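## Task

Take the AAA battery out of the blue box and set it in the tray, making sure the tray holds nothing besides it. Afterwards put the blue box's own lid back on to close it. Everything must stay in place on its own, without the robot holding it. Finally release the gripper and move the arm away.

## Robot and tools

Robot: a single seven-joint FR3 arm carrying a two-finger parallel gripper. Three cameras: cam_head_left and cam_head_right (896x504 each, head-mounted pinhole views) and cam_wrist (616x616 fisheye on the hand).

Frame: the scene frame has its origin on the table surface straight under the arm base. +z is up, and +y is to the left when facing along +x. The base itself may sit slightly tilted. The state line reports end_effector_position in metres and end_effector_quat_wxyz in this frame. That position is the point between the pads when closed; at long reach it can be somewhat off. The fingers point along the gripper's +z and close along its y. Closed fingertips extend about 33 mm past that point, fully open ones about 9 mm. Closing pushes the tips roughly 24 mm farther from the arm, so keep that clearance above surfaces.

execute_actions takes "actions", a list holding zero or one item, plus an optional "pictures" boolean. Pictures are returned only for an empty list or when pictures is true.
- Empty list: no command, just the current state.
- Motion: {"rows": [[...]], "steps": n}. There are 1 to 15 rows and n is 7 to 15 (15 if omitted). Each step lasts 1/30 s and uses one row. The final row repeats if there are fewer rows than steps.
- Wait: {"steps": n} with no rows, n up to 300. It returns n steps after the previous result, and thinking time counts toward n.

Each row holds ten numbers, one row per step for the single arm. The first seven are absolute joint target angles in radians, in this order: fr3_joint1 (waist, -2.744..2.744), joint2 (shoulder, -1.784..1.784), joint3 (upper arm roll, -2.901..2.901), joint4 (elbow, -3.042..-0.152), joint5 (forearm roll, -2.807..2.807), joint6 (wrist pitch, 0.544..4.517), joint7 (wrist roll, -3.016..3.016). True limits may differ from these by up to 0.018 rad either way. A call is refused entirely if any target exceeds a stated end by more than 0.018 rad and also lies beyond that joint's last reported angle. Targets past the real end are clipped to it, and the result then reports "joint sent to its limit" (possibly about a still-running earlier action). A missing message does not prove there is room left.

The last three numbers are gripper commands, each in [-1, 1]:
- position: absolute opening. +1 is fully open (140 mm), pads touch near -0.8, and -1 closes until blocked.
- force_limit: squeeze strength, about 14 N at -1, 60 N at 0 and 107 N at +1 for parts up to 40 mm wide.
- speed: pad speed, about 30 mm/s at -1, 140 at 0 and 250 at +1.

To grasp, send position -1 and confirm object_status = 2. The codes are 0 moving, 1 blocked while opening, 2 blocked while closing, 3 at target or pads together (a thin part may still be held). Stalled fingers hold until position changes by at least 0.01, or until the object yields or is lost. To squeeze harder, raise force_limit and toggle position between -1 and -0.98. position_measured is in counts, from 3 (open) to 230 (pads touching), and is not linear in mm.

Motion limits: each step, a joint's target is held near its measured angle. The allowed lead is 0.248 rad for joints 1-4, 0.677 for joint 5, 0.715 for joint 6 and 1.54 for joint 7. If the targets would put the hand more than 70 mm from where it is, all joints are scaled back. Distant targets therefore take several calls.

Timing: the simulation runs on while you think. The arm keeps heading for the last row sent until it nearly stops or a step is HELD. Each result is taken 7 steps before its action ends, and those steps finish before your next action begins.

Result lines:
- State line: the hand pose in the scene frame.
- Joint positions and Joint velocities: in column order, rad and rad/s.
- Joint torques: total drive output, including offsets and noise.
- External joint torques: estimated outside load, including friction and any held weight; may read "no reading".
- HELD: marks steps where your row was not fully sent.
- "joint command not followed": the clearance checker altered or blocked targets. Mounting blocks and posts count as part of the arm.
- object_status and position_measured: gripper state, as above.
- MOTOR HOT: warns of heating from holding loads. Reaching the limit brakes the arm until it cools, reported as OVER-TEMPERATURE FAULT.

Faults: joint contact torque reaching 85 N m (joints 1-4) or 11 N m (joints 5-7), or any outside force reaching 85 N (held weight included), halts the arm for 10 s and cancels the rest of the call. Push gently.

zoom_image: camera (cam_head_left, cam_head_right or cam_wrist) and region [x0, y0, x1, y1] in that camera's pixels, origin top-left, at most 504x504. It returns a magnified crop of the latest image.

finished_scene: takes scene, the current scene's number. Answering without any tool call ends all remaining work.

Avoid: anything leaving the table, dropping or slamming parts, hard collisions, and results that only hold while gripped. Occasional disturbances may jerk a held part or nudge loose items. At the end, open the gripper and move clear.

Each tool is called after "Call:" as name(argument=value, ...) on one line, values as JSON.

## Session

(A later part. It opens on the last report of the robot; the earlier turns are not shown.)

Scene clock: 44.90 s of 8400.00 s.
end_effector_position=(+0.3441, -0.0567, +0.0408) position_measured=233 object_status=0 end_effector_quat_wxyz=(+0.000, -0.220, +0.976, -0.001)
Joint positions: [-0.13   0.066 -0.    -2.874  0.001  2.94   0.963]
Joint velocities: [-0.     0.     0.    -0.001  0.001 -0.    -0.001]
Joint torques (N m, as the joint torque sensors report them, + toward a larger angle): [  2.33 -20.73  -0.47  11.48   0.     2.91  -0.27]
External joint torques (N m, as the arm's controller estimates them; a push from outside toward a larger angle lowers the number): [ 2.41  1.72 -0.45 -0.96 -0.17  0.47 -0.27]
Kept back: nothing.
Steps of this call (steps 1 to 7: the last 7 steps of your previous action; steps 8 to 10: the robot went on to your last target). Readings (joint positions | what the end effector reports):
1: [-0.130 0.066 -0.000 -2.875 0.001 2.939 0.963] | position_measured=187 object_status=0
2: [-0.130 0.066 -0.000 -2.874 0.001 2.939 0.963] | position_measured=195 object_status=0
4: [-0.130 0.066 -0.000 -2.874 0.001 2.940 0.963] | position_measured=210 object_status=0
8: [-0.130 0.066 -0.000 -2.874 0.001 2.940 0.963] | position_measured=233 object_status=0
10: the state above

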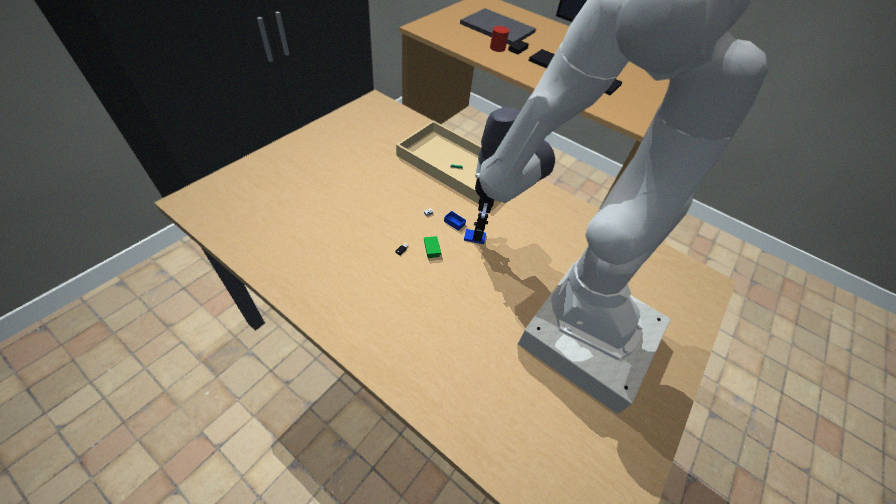

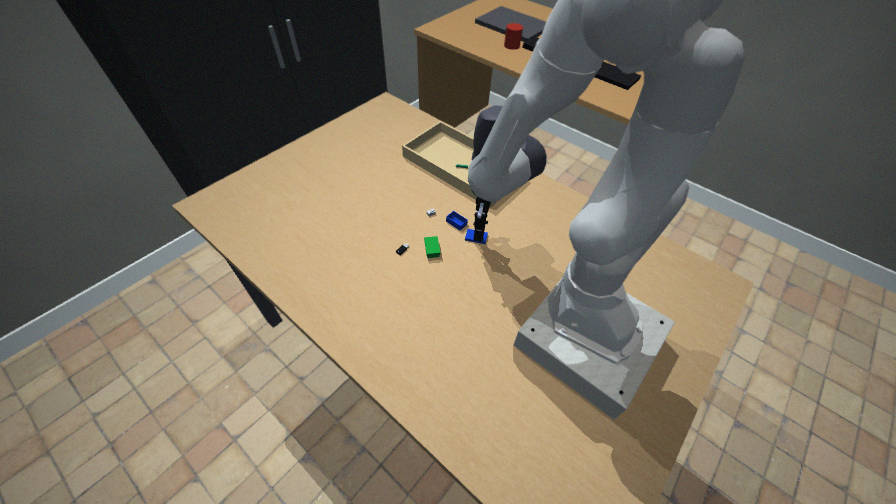

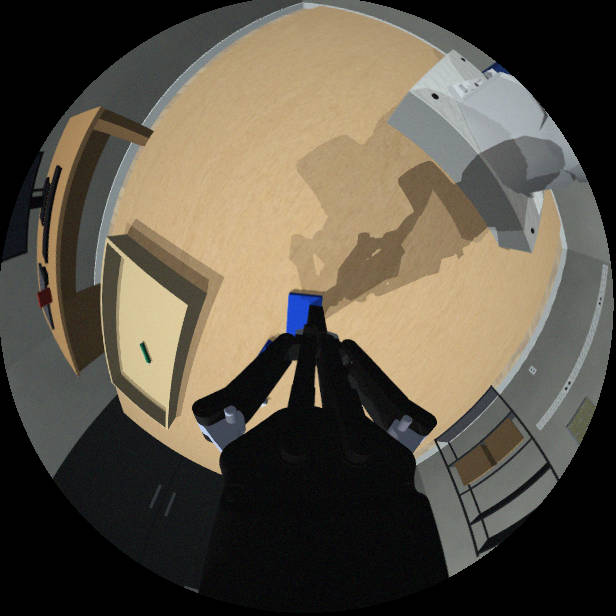

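Call:
execute_actions(actions=[{"rows":[[-0.128,0.05,0,-2.875,0,2.925,0.96,-0.1,0,0]],"steps":15}])

Call:
execute_actions(actions=[{"steps":14}], pictures=true)

Call:
zoom_image(camera="cam_wrist", region=[240,250,390,400])

Scene clock: 45.63 s of 8400.00 s.
end_effector_position=(+0.3460, -0.0570, +0.0449) position_measured=182 object_status=0 end_effector_quat_wxyz=(+0.002, -0.220, +0.976, -0.002)
Joint positions: [-0.13   0.052 -0.    -2.875  0.001  2.93   0.963]
Joint velocities: [ 0.    -0.004 -0.     0.    -0.    -0.017  0.001]
Joint torques (N m, as the joint torque sensors report them, + toward a larger angle): [  2.1  -22.95   0.08  11.41   0.04   2.12  -0.28]
External joint torques (N m, as the arm's controller estimates them; a push from outside toward a larger angle lowers the number): [ 2.09 -0.84  0.02 -1.28 -0.12 -0.32 -0.28]
Steps of this call (steps 1 to 14: the robot went on to your last target; steps 15 to 22: the first 8 steps of this action). Readings (joint positions | what the end effector reports):
15: [-0.130 0.064 -0.000 -2.874 0.001 2.938 0.963] | position_measured=233 object_status=0
16: [-0.130 0.061 -0.000 -2.875 0.001 2.936 0.963] | position_measured=233 object_status=0
18: [-0.130 0.055 -0.000 -2.875 0.001 2.933 0.963] | position_measured=212 object_status=0
22: the state above

Scene clock: 46.10 s of 8400.00 s.
end_effector_position=(+0.3453, -0.0569, +0.0447) position_measured=141 object_status=3 end_effector_quat_wxyz=(+0.001, -0.220, +0.976, -0.002)
Joint positions: [-0.13   0.052 -0.    -2.875  0.001  2.928  0.963]
Joint velocities: [-0.    -0.     0.    -0.     0.002 -0.001 -0.   ]
Joint torques (N m, as the joint torque sensors report them, + toward a larger angle): [  1.31 -23.61  -0.79  11.76   0.07   2.05  -0.22]
External joint torques (N m, as the arm's controller estimates them; a push from outside toward a larger angle lowers the number): [ 1.4  -1.39 -0.74 -1.   -0.11 -0.41 -0.22]
Kept back: nothing.
Steps of this call (steps 1 to 7: the last 7 steps of your previous action; steps 8 to 14: the robot went on to your last target). Readings (joint positions | what the end effector reports):
1: [-0.130 0.052 -0.000 -2.875 0.001 2.930 0.963] | position_measured=174 object_status=0
2: [-0.130 0.052 -0.000 -2.875 0.001 2.929 0.963] | position_measured=167 object_status=0
4: [-0.130 0.052 -0.000 -2.875 0.001 2.929 0.963] | position_measured=152 object_status=0
8: [-0.130 0.052 -0.000 -2.875 0.001 2.928 0.963] | position_measured=141 object_status=0
14: the state above

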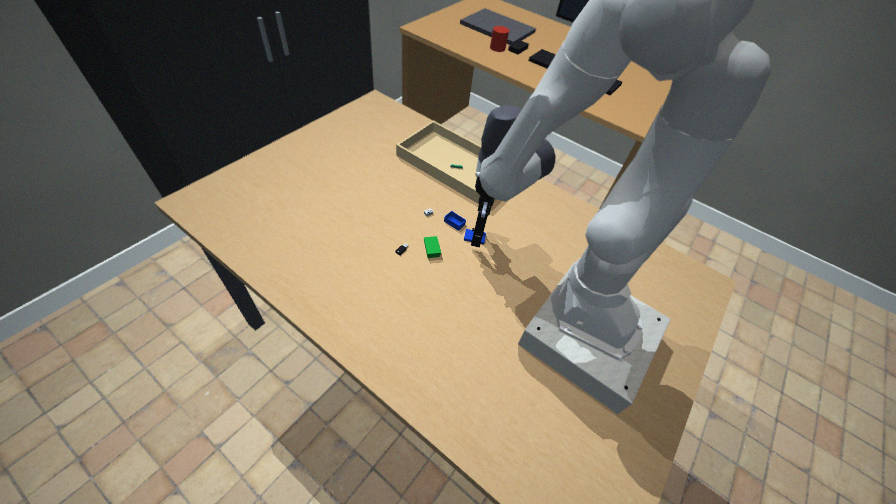

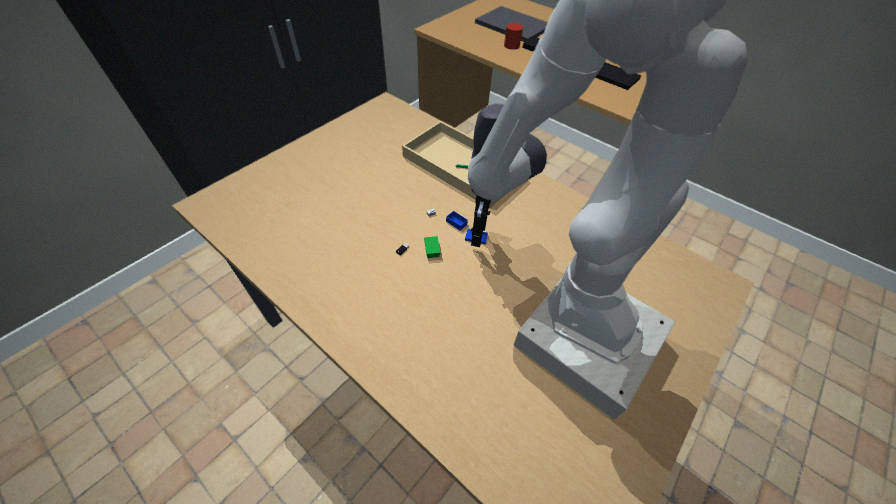

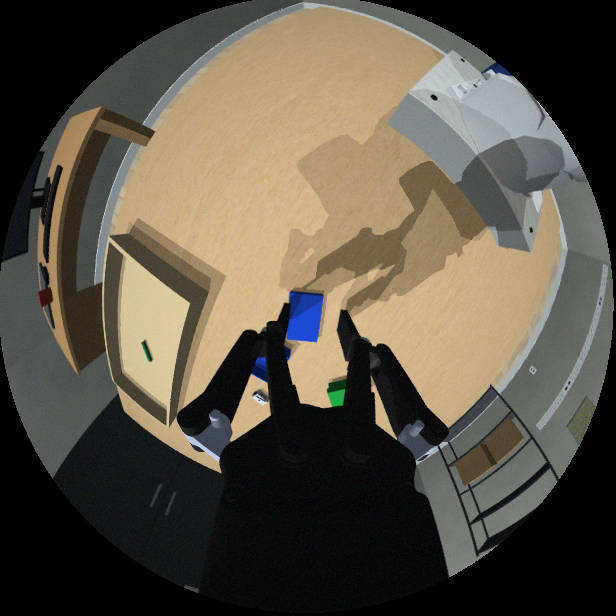

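Region (240, 250, 390, 400) of cam_wrist's 616x616 image, scaled by 3.360, with more detail than that image has.

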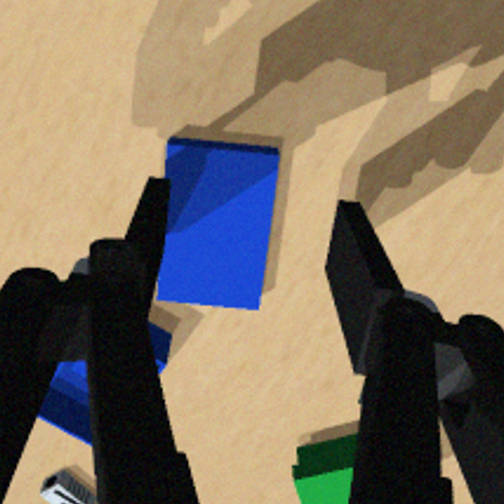

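Call:
execute_actions(actions=[{"rows":[[-0.148,0.05,0,-2.875,0,2.93,0.99,-0.1,0,0],[-0.148,0.05,0,-2.875,0,2.93,0.99,-0.1,0,0],[-0.148,0.05,0,-2.875,0,2.93,0.99,-0.1,0,0],[-0.148,0.05,0,-2.875,0,2.94,0.99,-0.1,0,0],[-0.148,0.05,0,-2.875,0,2.94,0.99,-0.1,0,0],[-0.148,0.06,0,-2.874,0,2.95,0.99,-0.1,0,0],[-0.148,0.07,0,-2.873,0,2.955,0.99,-0.1,0,0],[-0.148,0.08,0,-2.872,0,2.96,0.99,-0.1,0,0],[-0.148,0.092,0,-2.872,0,2.965,0.99,-0.1,0,0]],"steps":15}])

Call:
execute_actions(actions=[{"steps":14}], pictures=true)

Call:
zoom_image(camera="cam_wrist", region=[240,250,390,400])

Scene clock: 46.93 s of 8400.00 s.
end_effector_position=(+0.3457, -0.0620, +0.0427) position_measured=141 object_status=3 end_effector_quat_wxyz=(+0.003, -0.206, +0.978, -0.003)
Joint positions: [-0.145  0.061  0.    -2.874  0.001  2.941  0.977]
Joint velocities: [-0.007  0.196 -0.     0.018 -0.001  0.111  0.034]
Joint torques (N m, as the joint torque sensors report them, + toward a larger angle): [ -0.74 -20.87  -0.69  11.33   0.08   2.79   0.05]
External joint torques (N m, as the arm's controller estimates them; a push from outside toward a larger angle lowers the number): [-0.68  0.82 -0.7  -0.14 -0.09  0.57  0.05]
Steps of this call (steps 1 to 15: the robot went on to your last target; steps 16 to 17: nothing new was sent; steps 18 to 25: the first 8 steps of this action). Readings (joint positions | what the end effector reports):
18: [-0.133 0.052 0.001 -2.875 0.001 2.928 0.965] | position_measured=141 object_status=3
19: [-0.137 0.052 0.001 -2.875 0.001 2.928 0.967] | position_measured=141 object_status=3
21: [-0.142 0.052 0.000 -2.875 0.001 2.929 0.971] | position_measured=141 object_status=3
25: the state above

Scene clock: 47.40 s of 8400.00 s.
end_effector_position=(+0.3429, -0.0621, +0.0350) position_measured=141 object_status=3 end_effector_quat_wxyz=(+0.001, -0.202, +0.979, -0.001)
Joint positions: [-0.146  0.09   0.    -2.872  0.001  2.962  0.985]
Joint velocities: [-0.     0.003 -0.     0.001 -0.     0.003  0.007]
Joint torques (N m, as the joint torque sensors report them, + toward a larger angle): [ -0.3  -21.82  -0.37  10.56   0.     2.91   0.22]
External joint torques (N m, as the arm's controller estimates them; a push from outside toward a larger angle lowers the number): [-0.23  1.18 -0.39 -1.57 -0.15  0.44  0.22]
Kept back: nothing.
Steps of this call (steps 1 to 7: the last 7 steps of your previous action; steps 8 to 14: the robot went on to your last target). Readings (joint positions | what the end effector reports):
1: [-0.145 0.069 0.000 -2.873 0.001 2.945 0.978] | position_measured=141 object_status=3
2: [-0.145 0.077 0.000 -2.873 0.001 2.948 0.979] | position_measured=141 object_status=3
4: [-0.145 0.084 0.000 -2.873 0.001 2.954 0.980] | position_measured=141 object_status=3
8: [-0.146 0.086 0.000 -2.872 0.001 2.961 0.983] | position_measured=141 object_status=3
14: the state above

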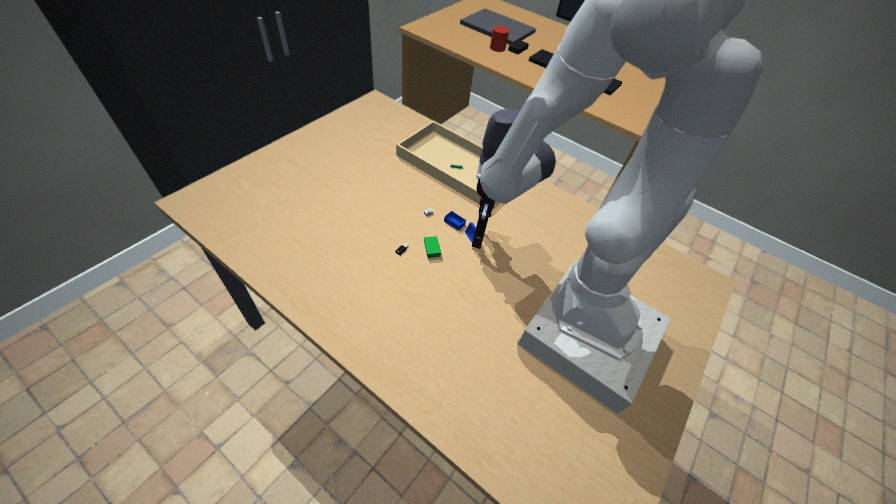

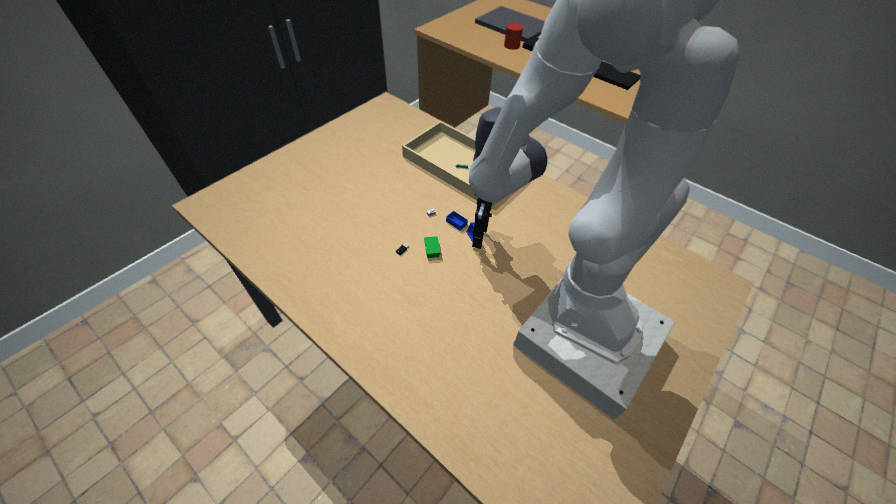

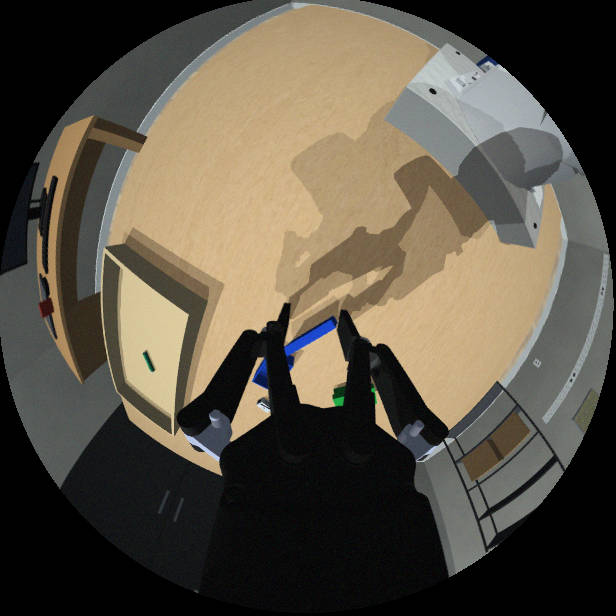

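Region (240, 250, 390, 400) of cam_wrist's 616x616 image, scaled by 3.360, with more detail than that image has.

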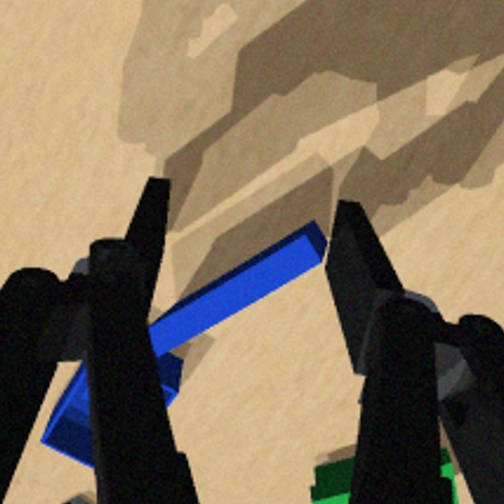

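Call:
execute_actions(actions=[{"rows":[[-0.148,0.07,0,-2.873,0,2.95,0.99,-0.1,0,0],[-0.148,0.05,0,-2.875,0,2.93,0.99,-0.1,0,0],[-0.148,0.02,0,-2.877,0,2.9,0.99,-0.1,0,0],[-0.148,-0.02,0,-2.88,0,2.86,0.99,-0.1,0,0],[-0.148,-0.07,0,-2.88,0,2.81,0.99,-0.1,0,0],[-0.148,-0.132,0,-2.886,0,2.755,0.99,-0.1,0,0]],"steps":15}])

Call:
execute_actions(actions=[{"steps":20}], pictures=true)

Call:
zoom_image(camera="cam_wrist", region=[220,230,420,430])

Call:
zoom_image(camera="cam_head_left", region=[410,190,530,270])

Scene clock: 48.07 s of 8400.00 s.
end_effector_position=(+0.3623, -0.0654, +0.0860) position_measured=141 object_status=3 end_effector_quat_wxyz=(+0.026, -0.201, +0.979, -0.012)
Joint positions: [-0.146 -0.091  0.    -2.882  0.001  2.845  0.986]
Joint velocities: [-0.002 -0.698 -0.     0.034 -0.001 -0.474  0.001]
Joint torques (N m, as the joint torque sensors report them, + toward a larger angle): [ -0.27 -10.06  -0.33  11.24   0.17   0.94   0.18]
External joint torques (N m, as the arm's controller estimates them; a push from outside toward a larger angle lowers the number): [-0.04 -1.29  0.    1.67 -0.19 -0.38  0.18]
Steps of this call (steps 1 to 12: the robot went on to your last target; steps 13 to 20: the first 8 steps of this action). Readings (joint positions | what the end effector reports):
13: [-0.146 0.088 0.000 -2.872 0.001 2.961 0.986] | position_measured=141 object_status=3
14: [-0.146 0.080 0.000 -2.874 0.001 2.956 0.986] | position_measured=141 object_status=3
16: [-0.146 0.045 0.000 -2.877 0.001 2.932 0.986] | position_measured=141 object_status=3
20: the state above

Scene clock: 48.73 s of 8400.00 s.
end_effector_position=(+0.3463, -0.0625, +0.0910) position_measured=141 object_status=3 end_effector_quat_wxyz=(+0.003, -0.201, +0.980, -0.002)
Joint positions: [-0.146 -0.13   0.    -2.884  0.001  2.759  0.987]
Joint velocities: [ 0.001  0.    -0.    -0.    -0.002 -0.011  0.   ]
Joint torques (N m, as the joint torque sensors report them, + toward a larger angle): [  0.27 -19.98  -0.55  13.87   0.23   2.16   0.13]
External joint torques (N m, as the arm's controller estimates them; a push from outside toward a larger angle lowers the number): [ 0.31 -0.86 -0.39 -2.12 -0.07 -0.31  0.13]
Kept back: nothing.
Steps of this call (steps 1 to 7: the last 7 steps of your previous action; steps 8 to 20: the robot went on to your last target). Readings (joint positions | what the end effector reports):
1: [-0.146 -0.109 0.000 -2.881 0.001 2.831 0.986] | position_measured=141 object_status=3
2: [-0.146 -0.119 0.000 -2.881 0.001 2.819 0.987] | position_measured=141 object_status=3
4: [-0.146 -0.128 0.000 -2.881 0.001 2.799 0.987] | position_measured=141 object_status=3
8: [-0.146 -0.130 0.000 -2.884 0.001 2.776 0.987] | position_measured=141 object_status=3
20: the state above

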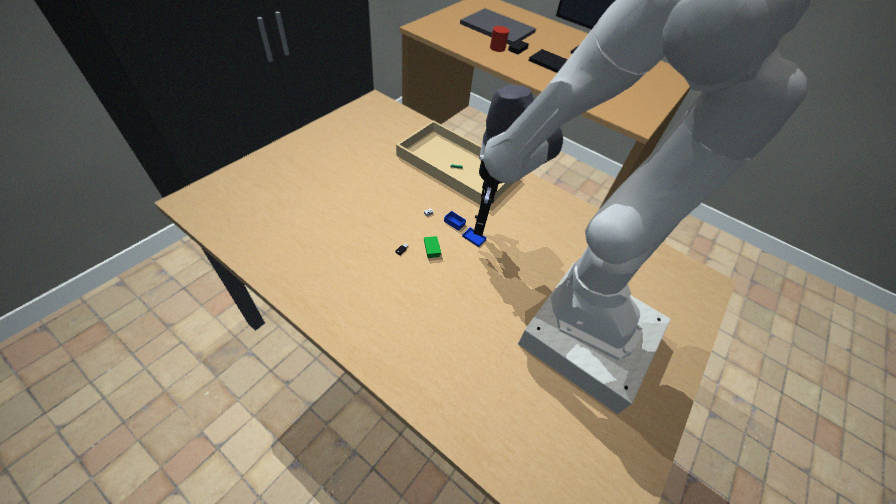

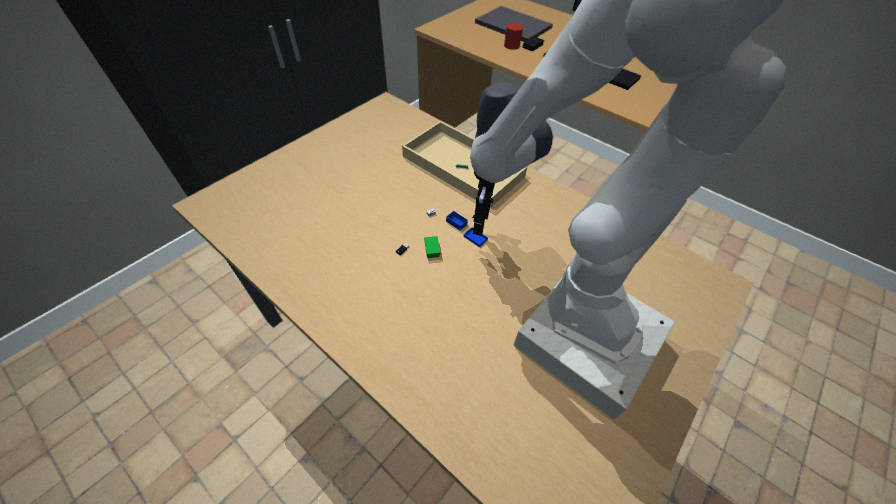

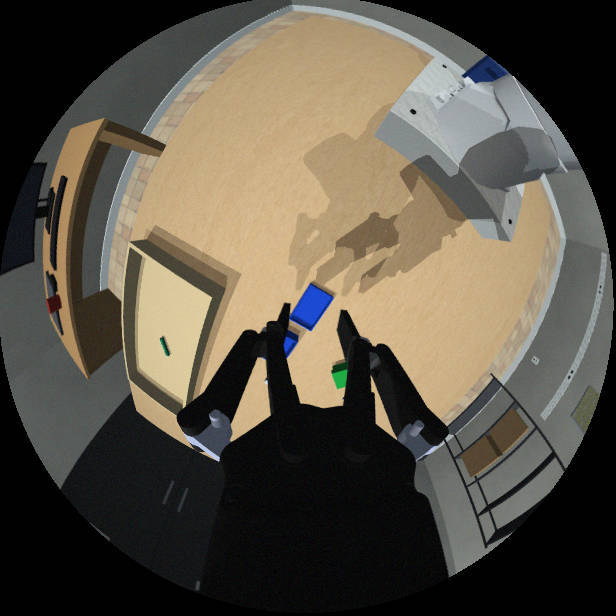

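Region (220, 230, 420, 430) of cam_wrist's 616x616 image, scaled by 2.520, with more detail than that image has.

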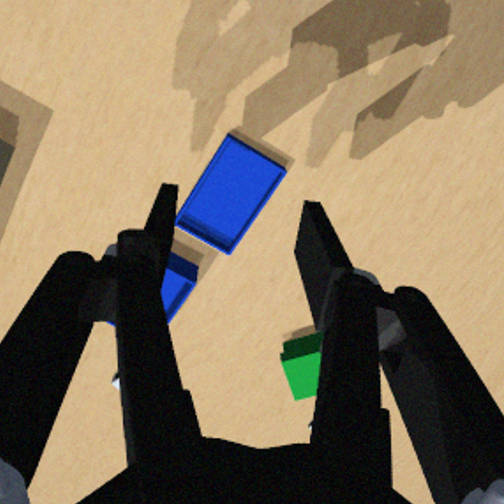

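Region (410, 190, 530, 270) of cam_head_left's 896x504 image, scaled by 4.200, with more detail than that image has.

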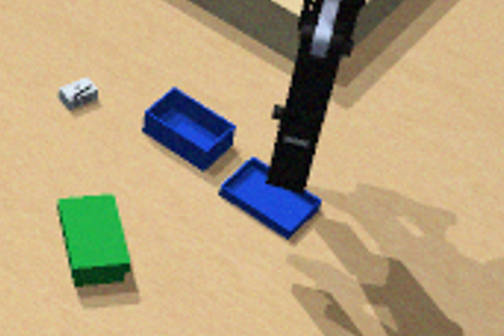

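Call:
execute_actions(actions=[{"rows":[[-0.148,-0.15,0,-2.8,0,2.6,1.1,-0.1,0,0],[-0.148,-0.1,0,-2.65,0,2.45,1.2,-0.1,0,0],[-0.148,0.0,0,-2.5,0,2.3,1.3,-0.1,0,0],[-0.148,0.15,0,-2.3,0,2.1,1.43,-0.1,0,0],[-0.148,0.3,0,-2.1,0,1.9,1.43,-0.1,0,0],[-0.148,0.45,0,-1.9,0,1.7,1.43,-0.1,0,0],[-0.148,0.6,0,-1.72,0,1.55,1.43,-0.1,0,0],[-0.148,0.7,0,-1.6,0,1.42,1.43,-0.1,0,0]],"steps":15}])

Call:
execute_actions(actions=[{"steps":40}])

Call:
execute_actions(actions=[{"rows":[[-0.148,0.74,0,-1.58,0,1.43,1.43,-0.1,0,0],[-0.148,0.78,0,-1.575,0,1.455,1.43,-0.1,0,0],[-0.148,0.82,0,-1.565,0,1.485,1.43,-0.1,0,0],[-0.148,0.862,0,-1.551,0,1.513,1.43,-0.1,0,0]],"steps":15}])

Call:
execute_actions(actions=[{"steps":20}], pictures=true)

Scene clock: 52.27 s of 8400.00 s.
end_effector_position=(+0.3683, -0.0663, +0.0970) position_measured=141 object_status=3 end_effector_quat_wxyz=(-0.128, -0.127, +0.983, +0.040)
Joint positions: [-0.146  0.086  0.    -2.526  0.     2.341  1.134]
Joint velocities: [-0.     1.003 -0.     1.002 -0.001 -1.563  0.399]
Joint torques (N m, as the joint torque sensors report them, + toward a larger angle): [  0.16 -30.84  -0.56  14.66   0.47   0.63   0.12]
External joint torques (N m, as the arm's controller estimates them; a push from outside toward a larger angle lowers the number): [ 0.21  0.88 -0.59  1.58  0.09 -0.69  0.09]
Steps of this call (steps 1 to 15: the robot went on to your last target; steps 16 to 90: nothing new was sent; then 0.27 s passed at rest; steps 91 to 98: the first 8 steps of this action). Readings (joint positions | what the end effector reports):
91: [-0.146 -0.131 0.000 -2.872 0.001 2.733 0.996] | position_measured=141 object_status=3
92: [-0.146 -0.122 0.000 -2.826 0.001 2.682 1.014] | position_measured=141 object_status=3
94: [-0.146 -0.055 0.000 -2.678 0.000 2.559 1.070] | position_measured=141 object_status=3
98: the state above

Scene clock: 53.60 s of 8400.00 s.
end_effector_position=(+0.4123, -0.0742, +0.1324) position_measured=141 object_status=3 end_effector_quat_wxyz=(-0.418, +0.013, +0.906, +0.068)
Joint positions: [-0.146  0.699  0.    -1.602  0.     1.423  1.421]
Joint velocities: [-0.001  0.    -0.    -0.    -0.    -0.005  0.02 ]
Joint torques (N m, as the joint torque sensors report them, + toward a larger angle): [ -0.21 -46.77   0.15  19.16   0.61  -0.55   0.19]
External joint torques (N m, as the arm's controller estimates them; a push from outside toward a larger angle lowers the number): [ 0.04  0.64 -0.27 -0.18  0.02 -0.23  0.16]
Kept back: nothing.
Steps of this call (steps 1 to 7: the last 7 steps of your previous action; steps 8 to 40: the robot went on to your last target). Readings (joint positions | what the end effector reports):
1: [-0.146 0.119 0.000 -2.492 0.000 2.286 1.147] | position_measured=141 object_status=3
2: [-0.146 0.153 0.000 -2.458 0.000 2.231 1.160] | position_measured=141 object_status=3
4: [-0.146 0.221 0.000 -2.389 0.000 2.120 1.184] | position_measured=141 object_status=3
8: [-0.146 0.390 0.000 -2.210 0.000 1.872 1.237] | position_measured=141 object_status=3
40: the state above

Scene clock: 53.87 s of 8400.00 s.
end_effector_position=(+0.3997, -0.0720, +0.0612) position_measured=141 object_status=3 end_effector_quat_wxyz=(-0.443, +0.015, +0.894, +0.072)
Joint positions: [-0.146  0.857  0.    -1.559  0.     1.483  1.424]
Joint velocities: [ 0.     0.346 -0.    -0.019  0.001  0.148  0.008]
Joint torques (N m, as the joint torque sensors report them, + toward a larger angle): [ -0.45 -60.91   0.34  22.86   0.56   0.36   0.14]
External joint torques (N m, as the arm's controller estimates them; a push from outside toward a larger angle lowers the number): [-0.43  3.69 -0.49 -2.55 -0.11  0.51  0.1 ]
Steps of this call (steps 1 to 8: the first 8 steps of this action). Readings (joint positions | what the end effector reports):
1: [-0.146 0.704 0.000 -1.595 0.000 1.423 1.421] | position_measured=141 object_status=3
2: [-0.146 0.716 0.000 -1.585 0.000 1.428 1.422] | position_measured=141 object_status=3
4: [-0.146 0.765 0.000 -1.564 0.000 1.449 1.423] | position_measured=141 object_status=3
8: the state above

Scene clock: 54.53 s of 8400.00 s.
end_effector_position=(+0.4077, -0.0735, +0.0541) position_measured=141 object_status=3 end_effector_quat_wxyz=(-0.431, +0.016, +0.900, +0.069)
Joint positions: [-0.146  0.863  0.    -1.552  0.     1.51   1.426]
Joint velocities: [-0.    -0.001 -0.001  0.     0.001  0.004  0.001]
Joint torques (N m, as the joint torque sensors report them, + toward a larger angle): [ -0.12 -49.18  -0.24  17.8    0.64  -0.04   0.1 ]
External joint torques (N m, as the arm's controller estimates them; a push from outside toward a larger angle lowers the number): [ 0.1   0.26 -0.79 -0.35  0.11  0.37  0.07]
Kept back: nothing.
Steps of this call (steps 1 to 7: the last 7 steps of your previous action; steps 8 to 20: the robot went on to your last target). Readings (joint positions | what the end effector reports):
1: [-0.146 0.865 0.000 -1.559 0.000 1.488 1.424] | position_measured=141 object_status=3
2: [-0.146 0.869 0.000 -1.559 0.000 1.491 1.425] | position_measured=141 object_status=3
4: [-0.146 0.869 0.000 -1.558 0.000 1.497 1.425] | position_measured=141 object_status=3
8: [-0.146 0.864 0.000 -1.553 0.000 1.505 1.426] | position_measured=141 object_status=3
20: the state above

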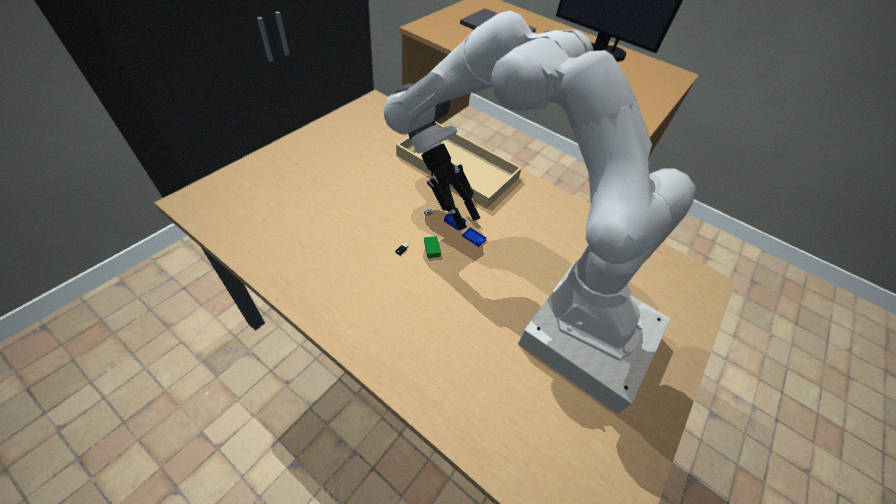

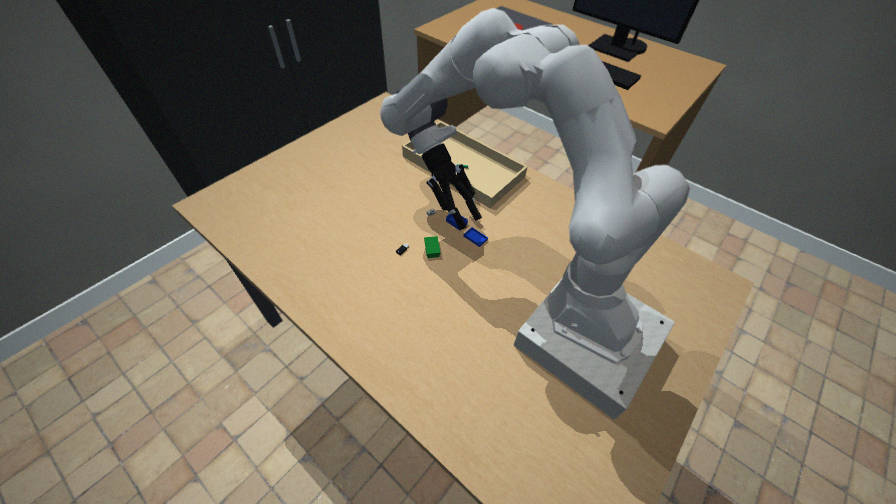

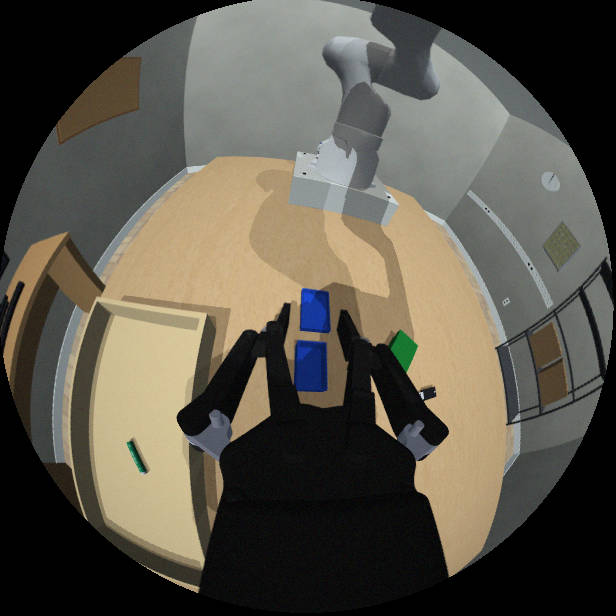

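Call:
execute_actions(actions=[{"rows":[[-0.148,0.858,0,-1.575,0,1.53,1.43,-0.1,0,0],[-0.148,0.853,0,-1.6,0,1.55,1.43,-0.1,0,0],[-0.148,0.848,0,-1.625,0,1.57,1.43,-0.1,0,0],[-0.148,0.843,0,-1.65,0,1.59,1.43,-0.1,0,0],[-0.148,0.838,0,-1.675,0,1.61,1.43,-0.1,0,0],[-0.148,0.833,0,-1.7,0,1.63,1.43,-0.1,0,0],[-0.148,0.828,0,-1.72,0,1.648,1.43,-0.1,0,0]],"steps":15}])

Call:
execute_actions(actions=[{"steps":22}], pictures=true)

Call:
zoom_image(camera="cam_head_left", region=[410,170,530,270])

Scene clock: 55.30 s of 8400.00 s.
end_effector_position=(+0.3707, -0.0669, +0.0350) position_measured=141 object_status=3 end_effector_quat_wxyz=(-0.443, +0.016, +0.894, +0.071)
Joint positions: [-0.146  0.836  0.    -1.686  0.     1.589  1.427]
Joint velocities: [ 0.001 -0.015 -0.    -0.463  0.     0.318  0.001]
Joint torques (N m, as the joint torque sensors report them, + toward a larger angle): [ -0.56 -49.59  -0.46  16.42   0.54   0.34   0.15]
External joint torques (N m, as the arm's controller estimates them; a push from outside toward a larger angle lowers the number): [-0.34  0.84 -0.97 -3.8   0.02  0.32  0.12]
Steps of this call (steps 1 to 15: the robot went on to your last target; steps 16 to 23: the first 8 steps of this action). Readings (joint positions | what the end effector reports):
16: [-0.146 0.861 0.000 -1.556 0.000 1.513 1.427] | position_measured=141 object_status=3
17: [-0.146 0.857 0.000 -1.567 0.000 1.519 1.427] | position_measured=141 object_status=3
19: [-0.146 0.849 0.000 -1.601 0.000 1.538 1.427] | position_measured=141 object_status=3
23: the state above

Scene clock: 56.03 s of 8400.00 s.
end_effector_position=(+0.3669, -0.0663, +0.0322) position_measured=141 object_status=3 end_effector_quat_wxyz=(-0.438, +0.019, +0.896, +0.069)
Joint positions: [-0.146  0.821  0.    -1.718 -0.     1.617  1.434]
Joint velocities: [0.001 0.001 0.    0.    0.001 0.001 0.003]
Joint torques (N m, as the joint torque sensors report them, + toward a larger angle): [ -0.46 -41.7   -0.27  14.05   0.6    4.09  -0.32]
External joint torques (N m, as the arm's controller estimates them; a push from outside toward a larger angle lowers the number): [-0.27  5.17 -0.82 -2.35  0.15  4.56 -0.35]
Kept back: nothing.
Steps of this call (steps 1 to 7: the last 7 steps of your previous action; steps 8 to 22: the robot went on to your last target). Readings (joint positions | what the end effector reports):
1: [-0.146 0.836 0.000 -1.698 0.000 1.598 1.427] | position_measured=141 object_status=3
2: [-0.146 0.832 0.000 -1.703 -0.000 1.602 1.428] | position_measured=141 object_status=3
4: [-0.146 0.825 0.000 -1.711 -0.000 1.610 1.429] | position_measured=141 object_status=3
8: [-0.146 0.822 0.000 -1.716 -0.000 1.615 1.431] | position_measured=141 object_status=3
22: the state above

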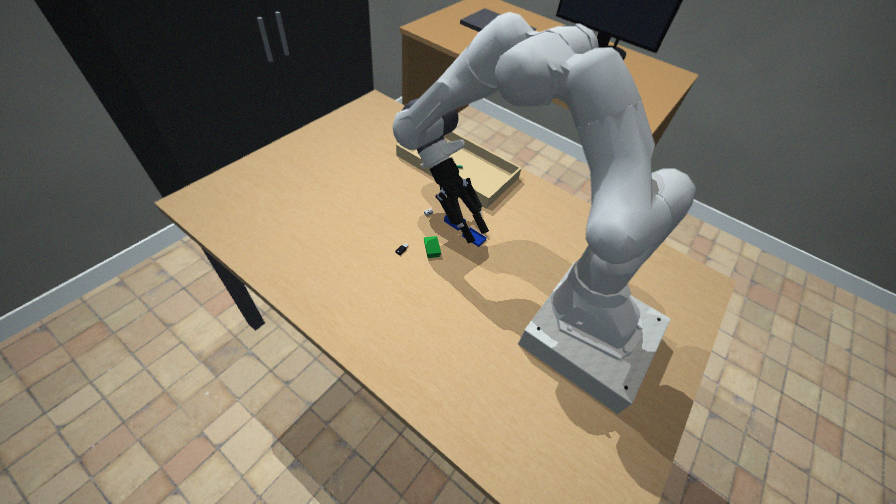

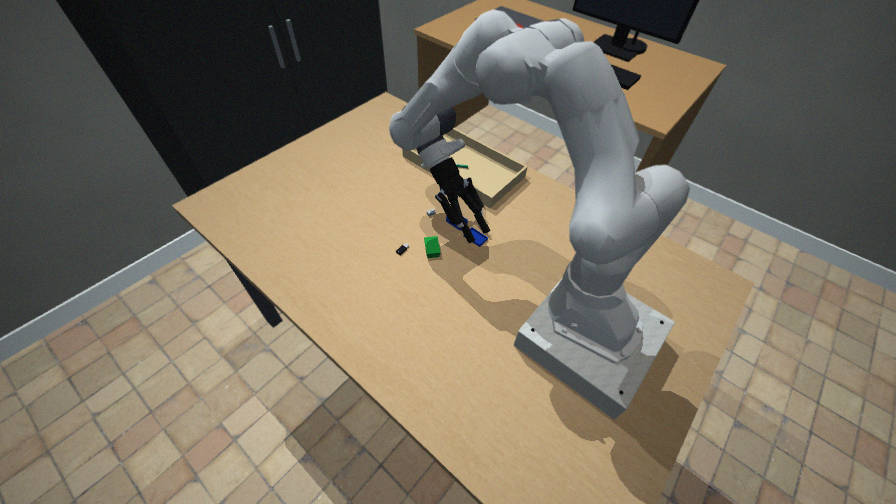

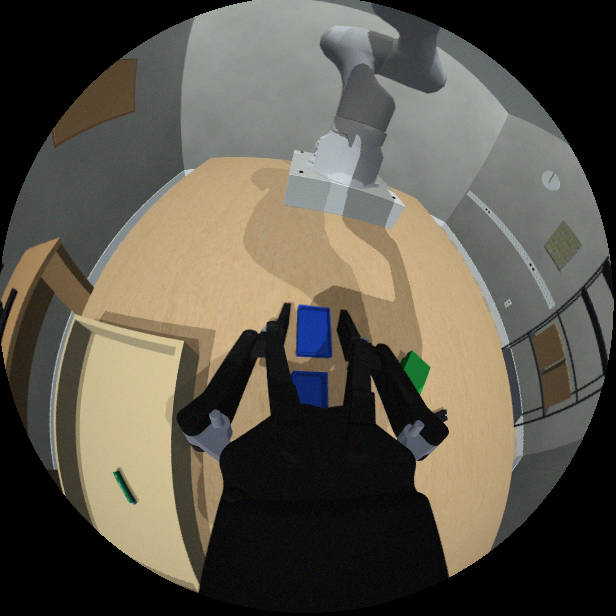

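Region (410, 170, 530, 270) of cam_head_left's 896x504 image, scaled by 4.200, with more detail than that image has.

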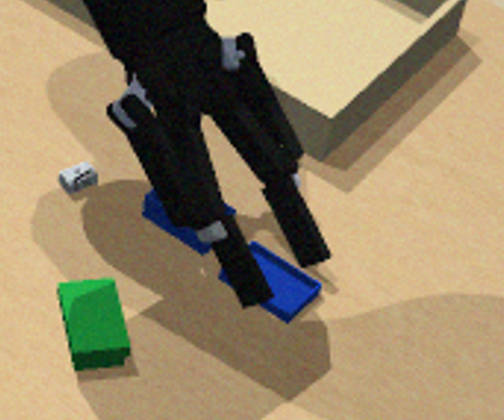

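Call:
execute_actions(actions=[{"rows":[[-0.148,0.812,0,-1.718,0,1.612,1.43,-0.1,0,0],[-0.148,0.812,0,-1.718,0,1.612,1.43,-0.1,0,0],[-0.148,0.812,0,-1.718,0,1.612,1.43,-0.1,0,0],[-0.148,0.812,0,-1.718,0,1.612,1.43,-0.1,0,0],[-0.148,0.812,0,-1.718,0,1.612,1.43,-1,0,-0.5]],"steps":15}])

Call:
execute_actions(actions=[{"steps":25}], pictures=true)

Scene clock: 56.67 s of 8400.00 s.
end_effector_position=(+0.3691, -0.0667, +0.0355) position_measured=154 object_status=0 end_effector_quat_wxyz=(-0.436, +0.019, +0.897, +0.068)
Joint positions: [-0.146  0.813  0.    -1.718 -0.     1.615  1.434]
Joint velocities: [ 0.001 -0.001  0.001  0.001  0.001 -0.002 -0.004]
Joint torques (N m, as the joint torque sensors report them, + toward a larger angle): [  0.09 -47.21  -0.31  15.21   0.57  -0.84  -0.11]
External joint torques (N m, as the arm's controller estimates them; a push from outside toward a larger angle lowers the number): [ 0.16 -0.51 -0.95 -1.24  0.1  -0.39 -0.13]
Steps of this call (steps 1 to 11: the robot went on to your last target; steps 12 to 19: the first 8 steps of this action). Readings (joint positions | what the end effector reports):
12: [-0.146 0.820 0.000 -1.718 -0.000 1.616 1.435] | position_measured=141 object_status=3
13: [-0.146 0.818 0.000 -1.718 -0.000 1.615 1.435] | position_measured=141 object_status=3
15: [-0.146 0.815 0.000 -1.718 -0.000 1.615 1.434] | position_measured=141 object_status=3
19: the state above

Scene clock: 57.50 s of 8400.00 s.
end_effector_position=(+0.3688, -0.0667, +0.0367) position_measured=233 object_status=3 end_effector_quat_wxyz=(-0.437, +0.019, +0.897, +0.069)
Joint positions: [-0.146  0.812  0.    -1.718 -0.     1.612  1.433]
Joint velocities: [-0.001  0.     0.     0.     0.    -0.001 -0.001]
Joint torques (N m, as the joint torque sensors report them, + toward a larger angle): [ -0.69 -46.28  -0.4   15.3    0.64  -0.37  -0.17]
External joint torques (N m, as the arm's controller estimates them; a push from outside toward a larger angle lowers the number): [-0.47  0.61 -0.93 -1.24  0.18  0.1  -0.19]
Kept back: nothing.
Steps of this call (steps 1 to 7: the last 7 steps of your previous action; steps 8 to 15: the robot went on to your last target; steps 16 to 25: nothing new was sent). Readings (joint positions | what the end effector reports):
1: [-0.146 0.813 0.000 -1.718 -0.000 1.615 1.434] | position_measured=158 object_status=0
2: [-0.146 0.813 0.000 -1.718 -0.000 1.615 1.434] | position_measured=163 object_status=0
4: [-0.146 0.813 0.000 -1.718 -0.000 1.614 1.434] | position_measured=172 object_status=0
8: [-0.146 0.812 0.000 -1.718 -0.000 1.612 1.433] | position_measured=191 object_status=0
25: the state above
The arm was judged still, so your last target was given up. Only a new action makes it travel on or press farther. Fingers that are still opening or closing keep moving.

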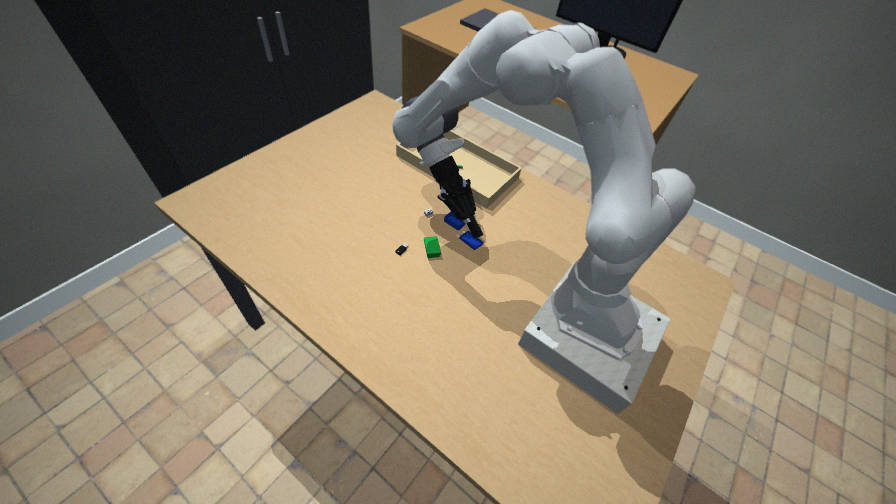

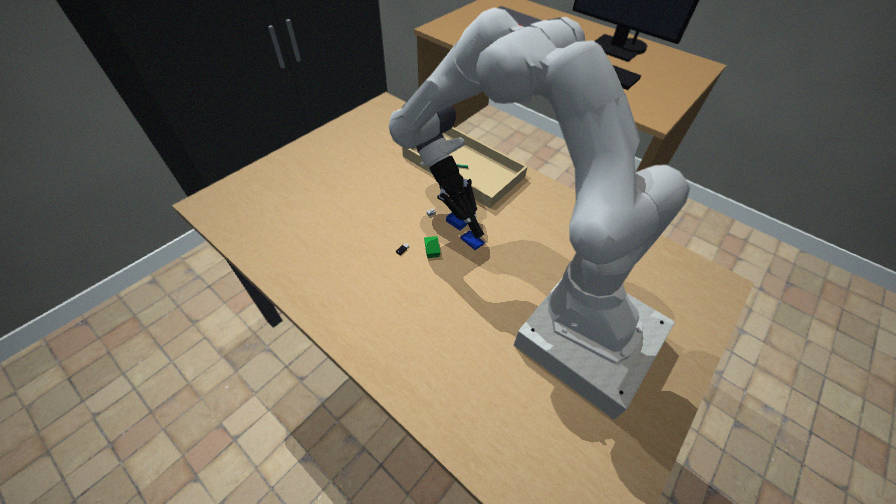

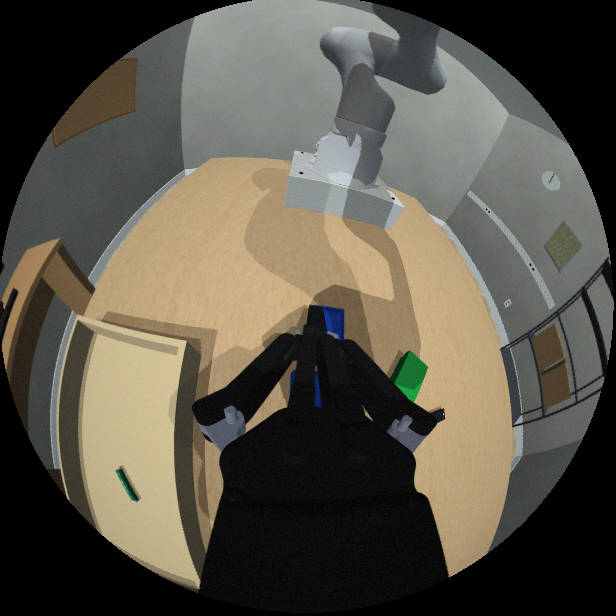

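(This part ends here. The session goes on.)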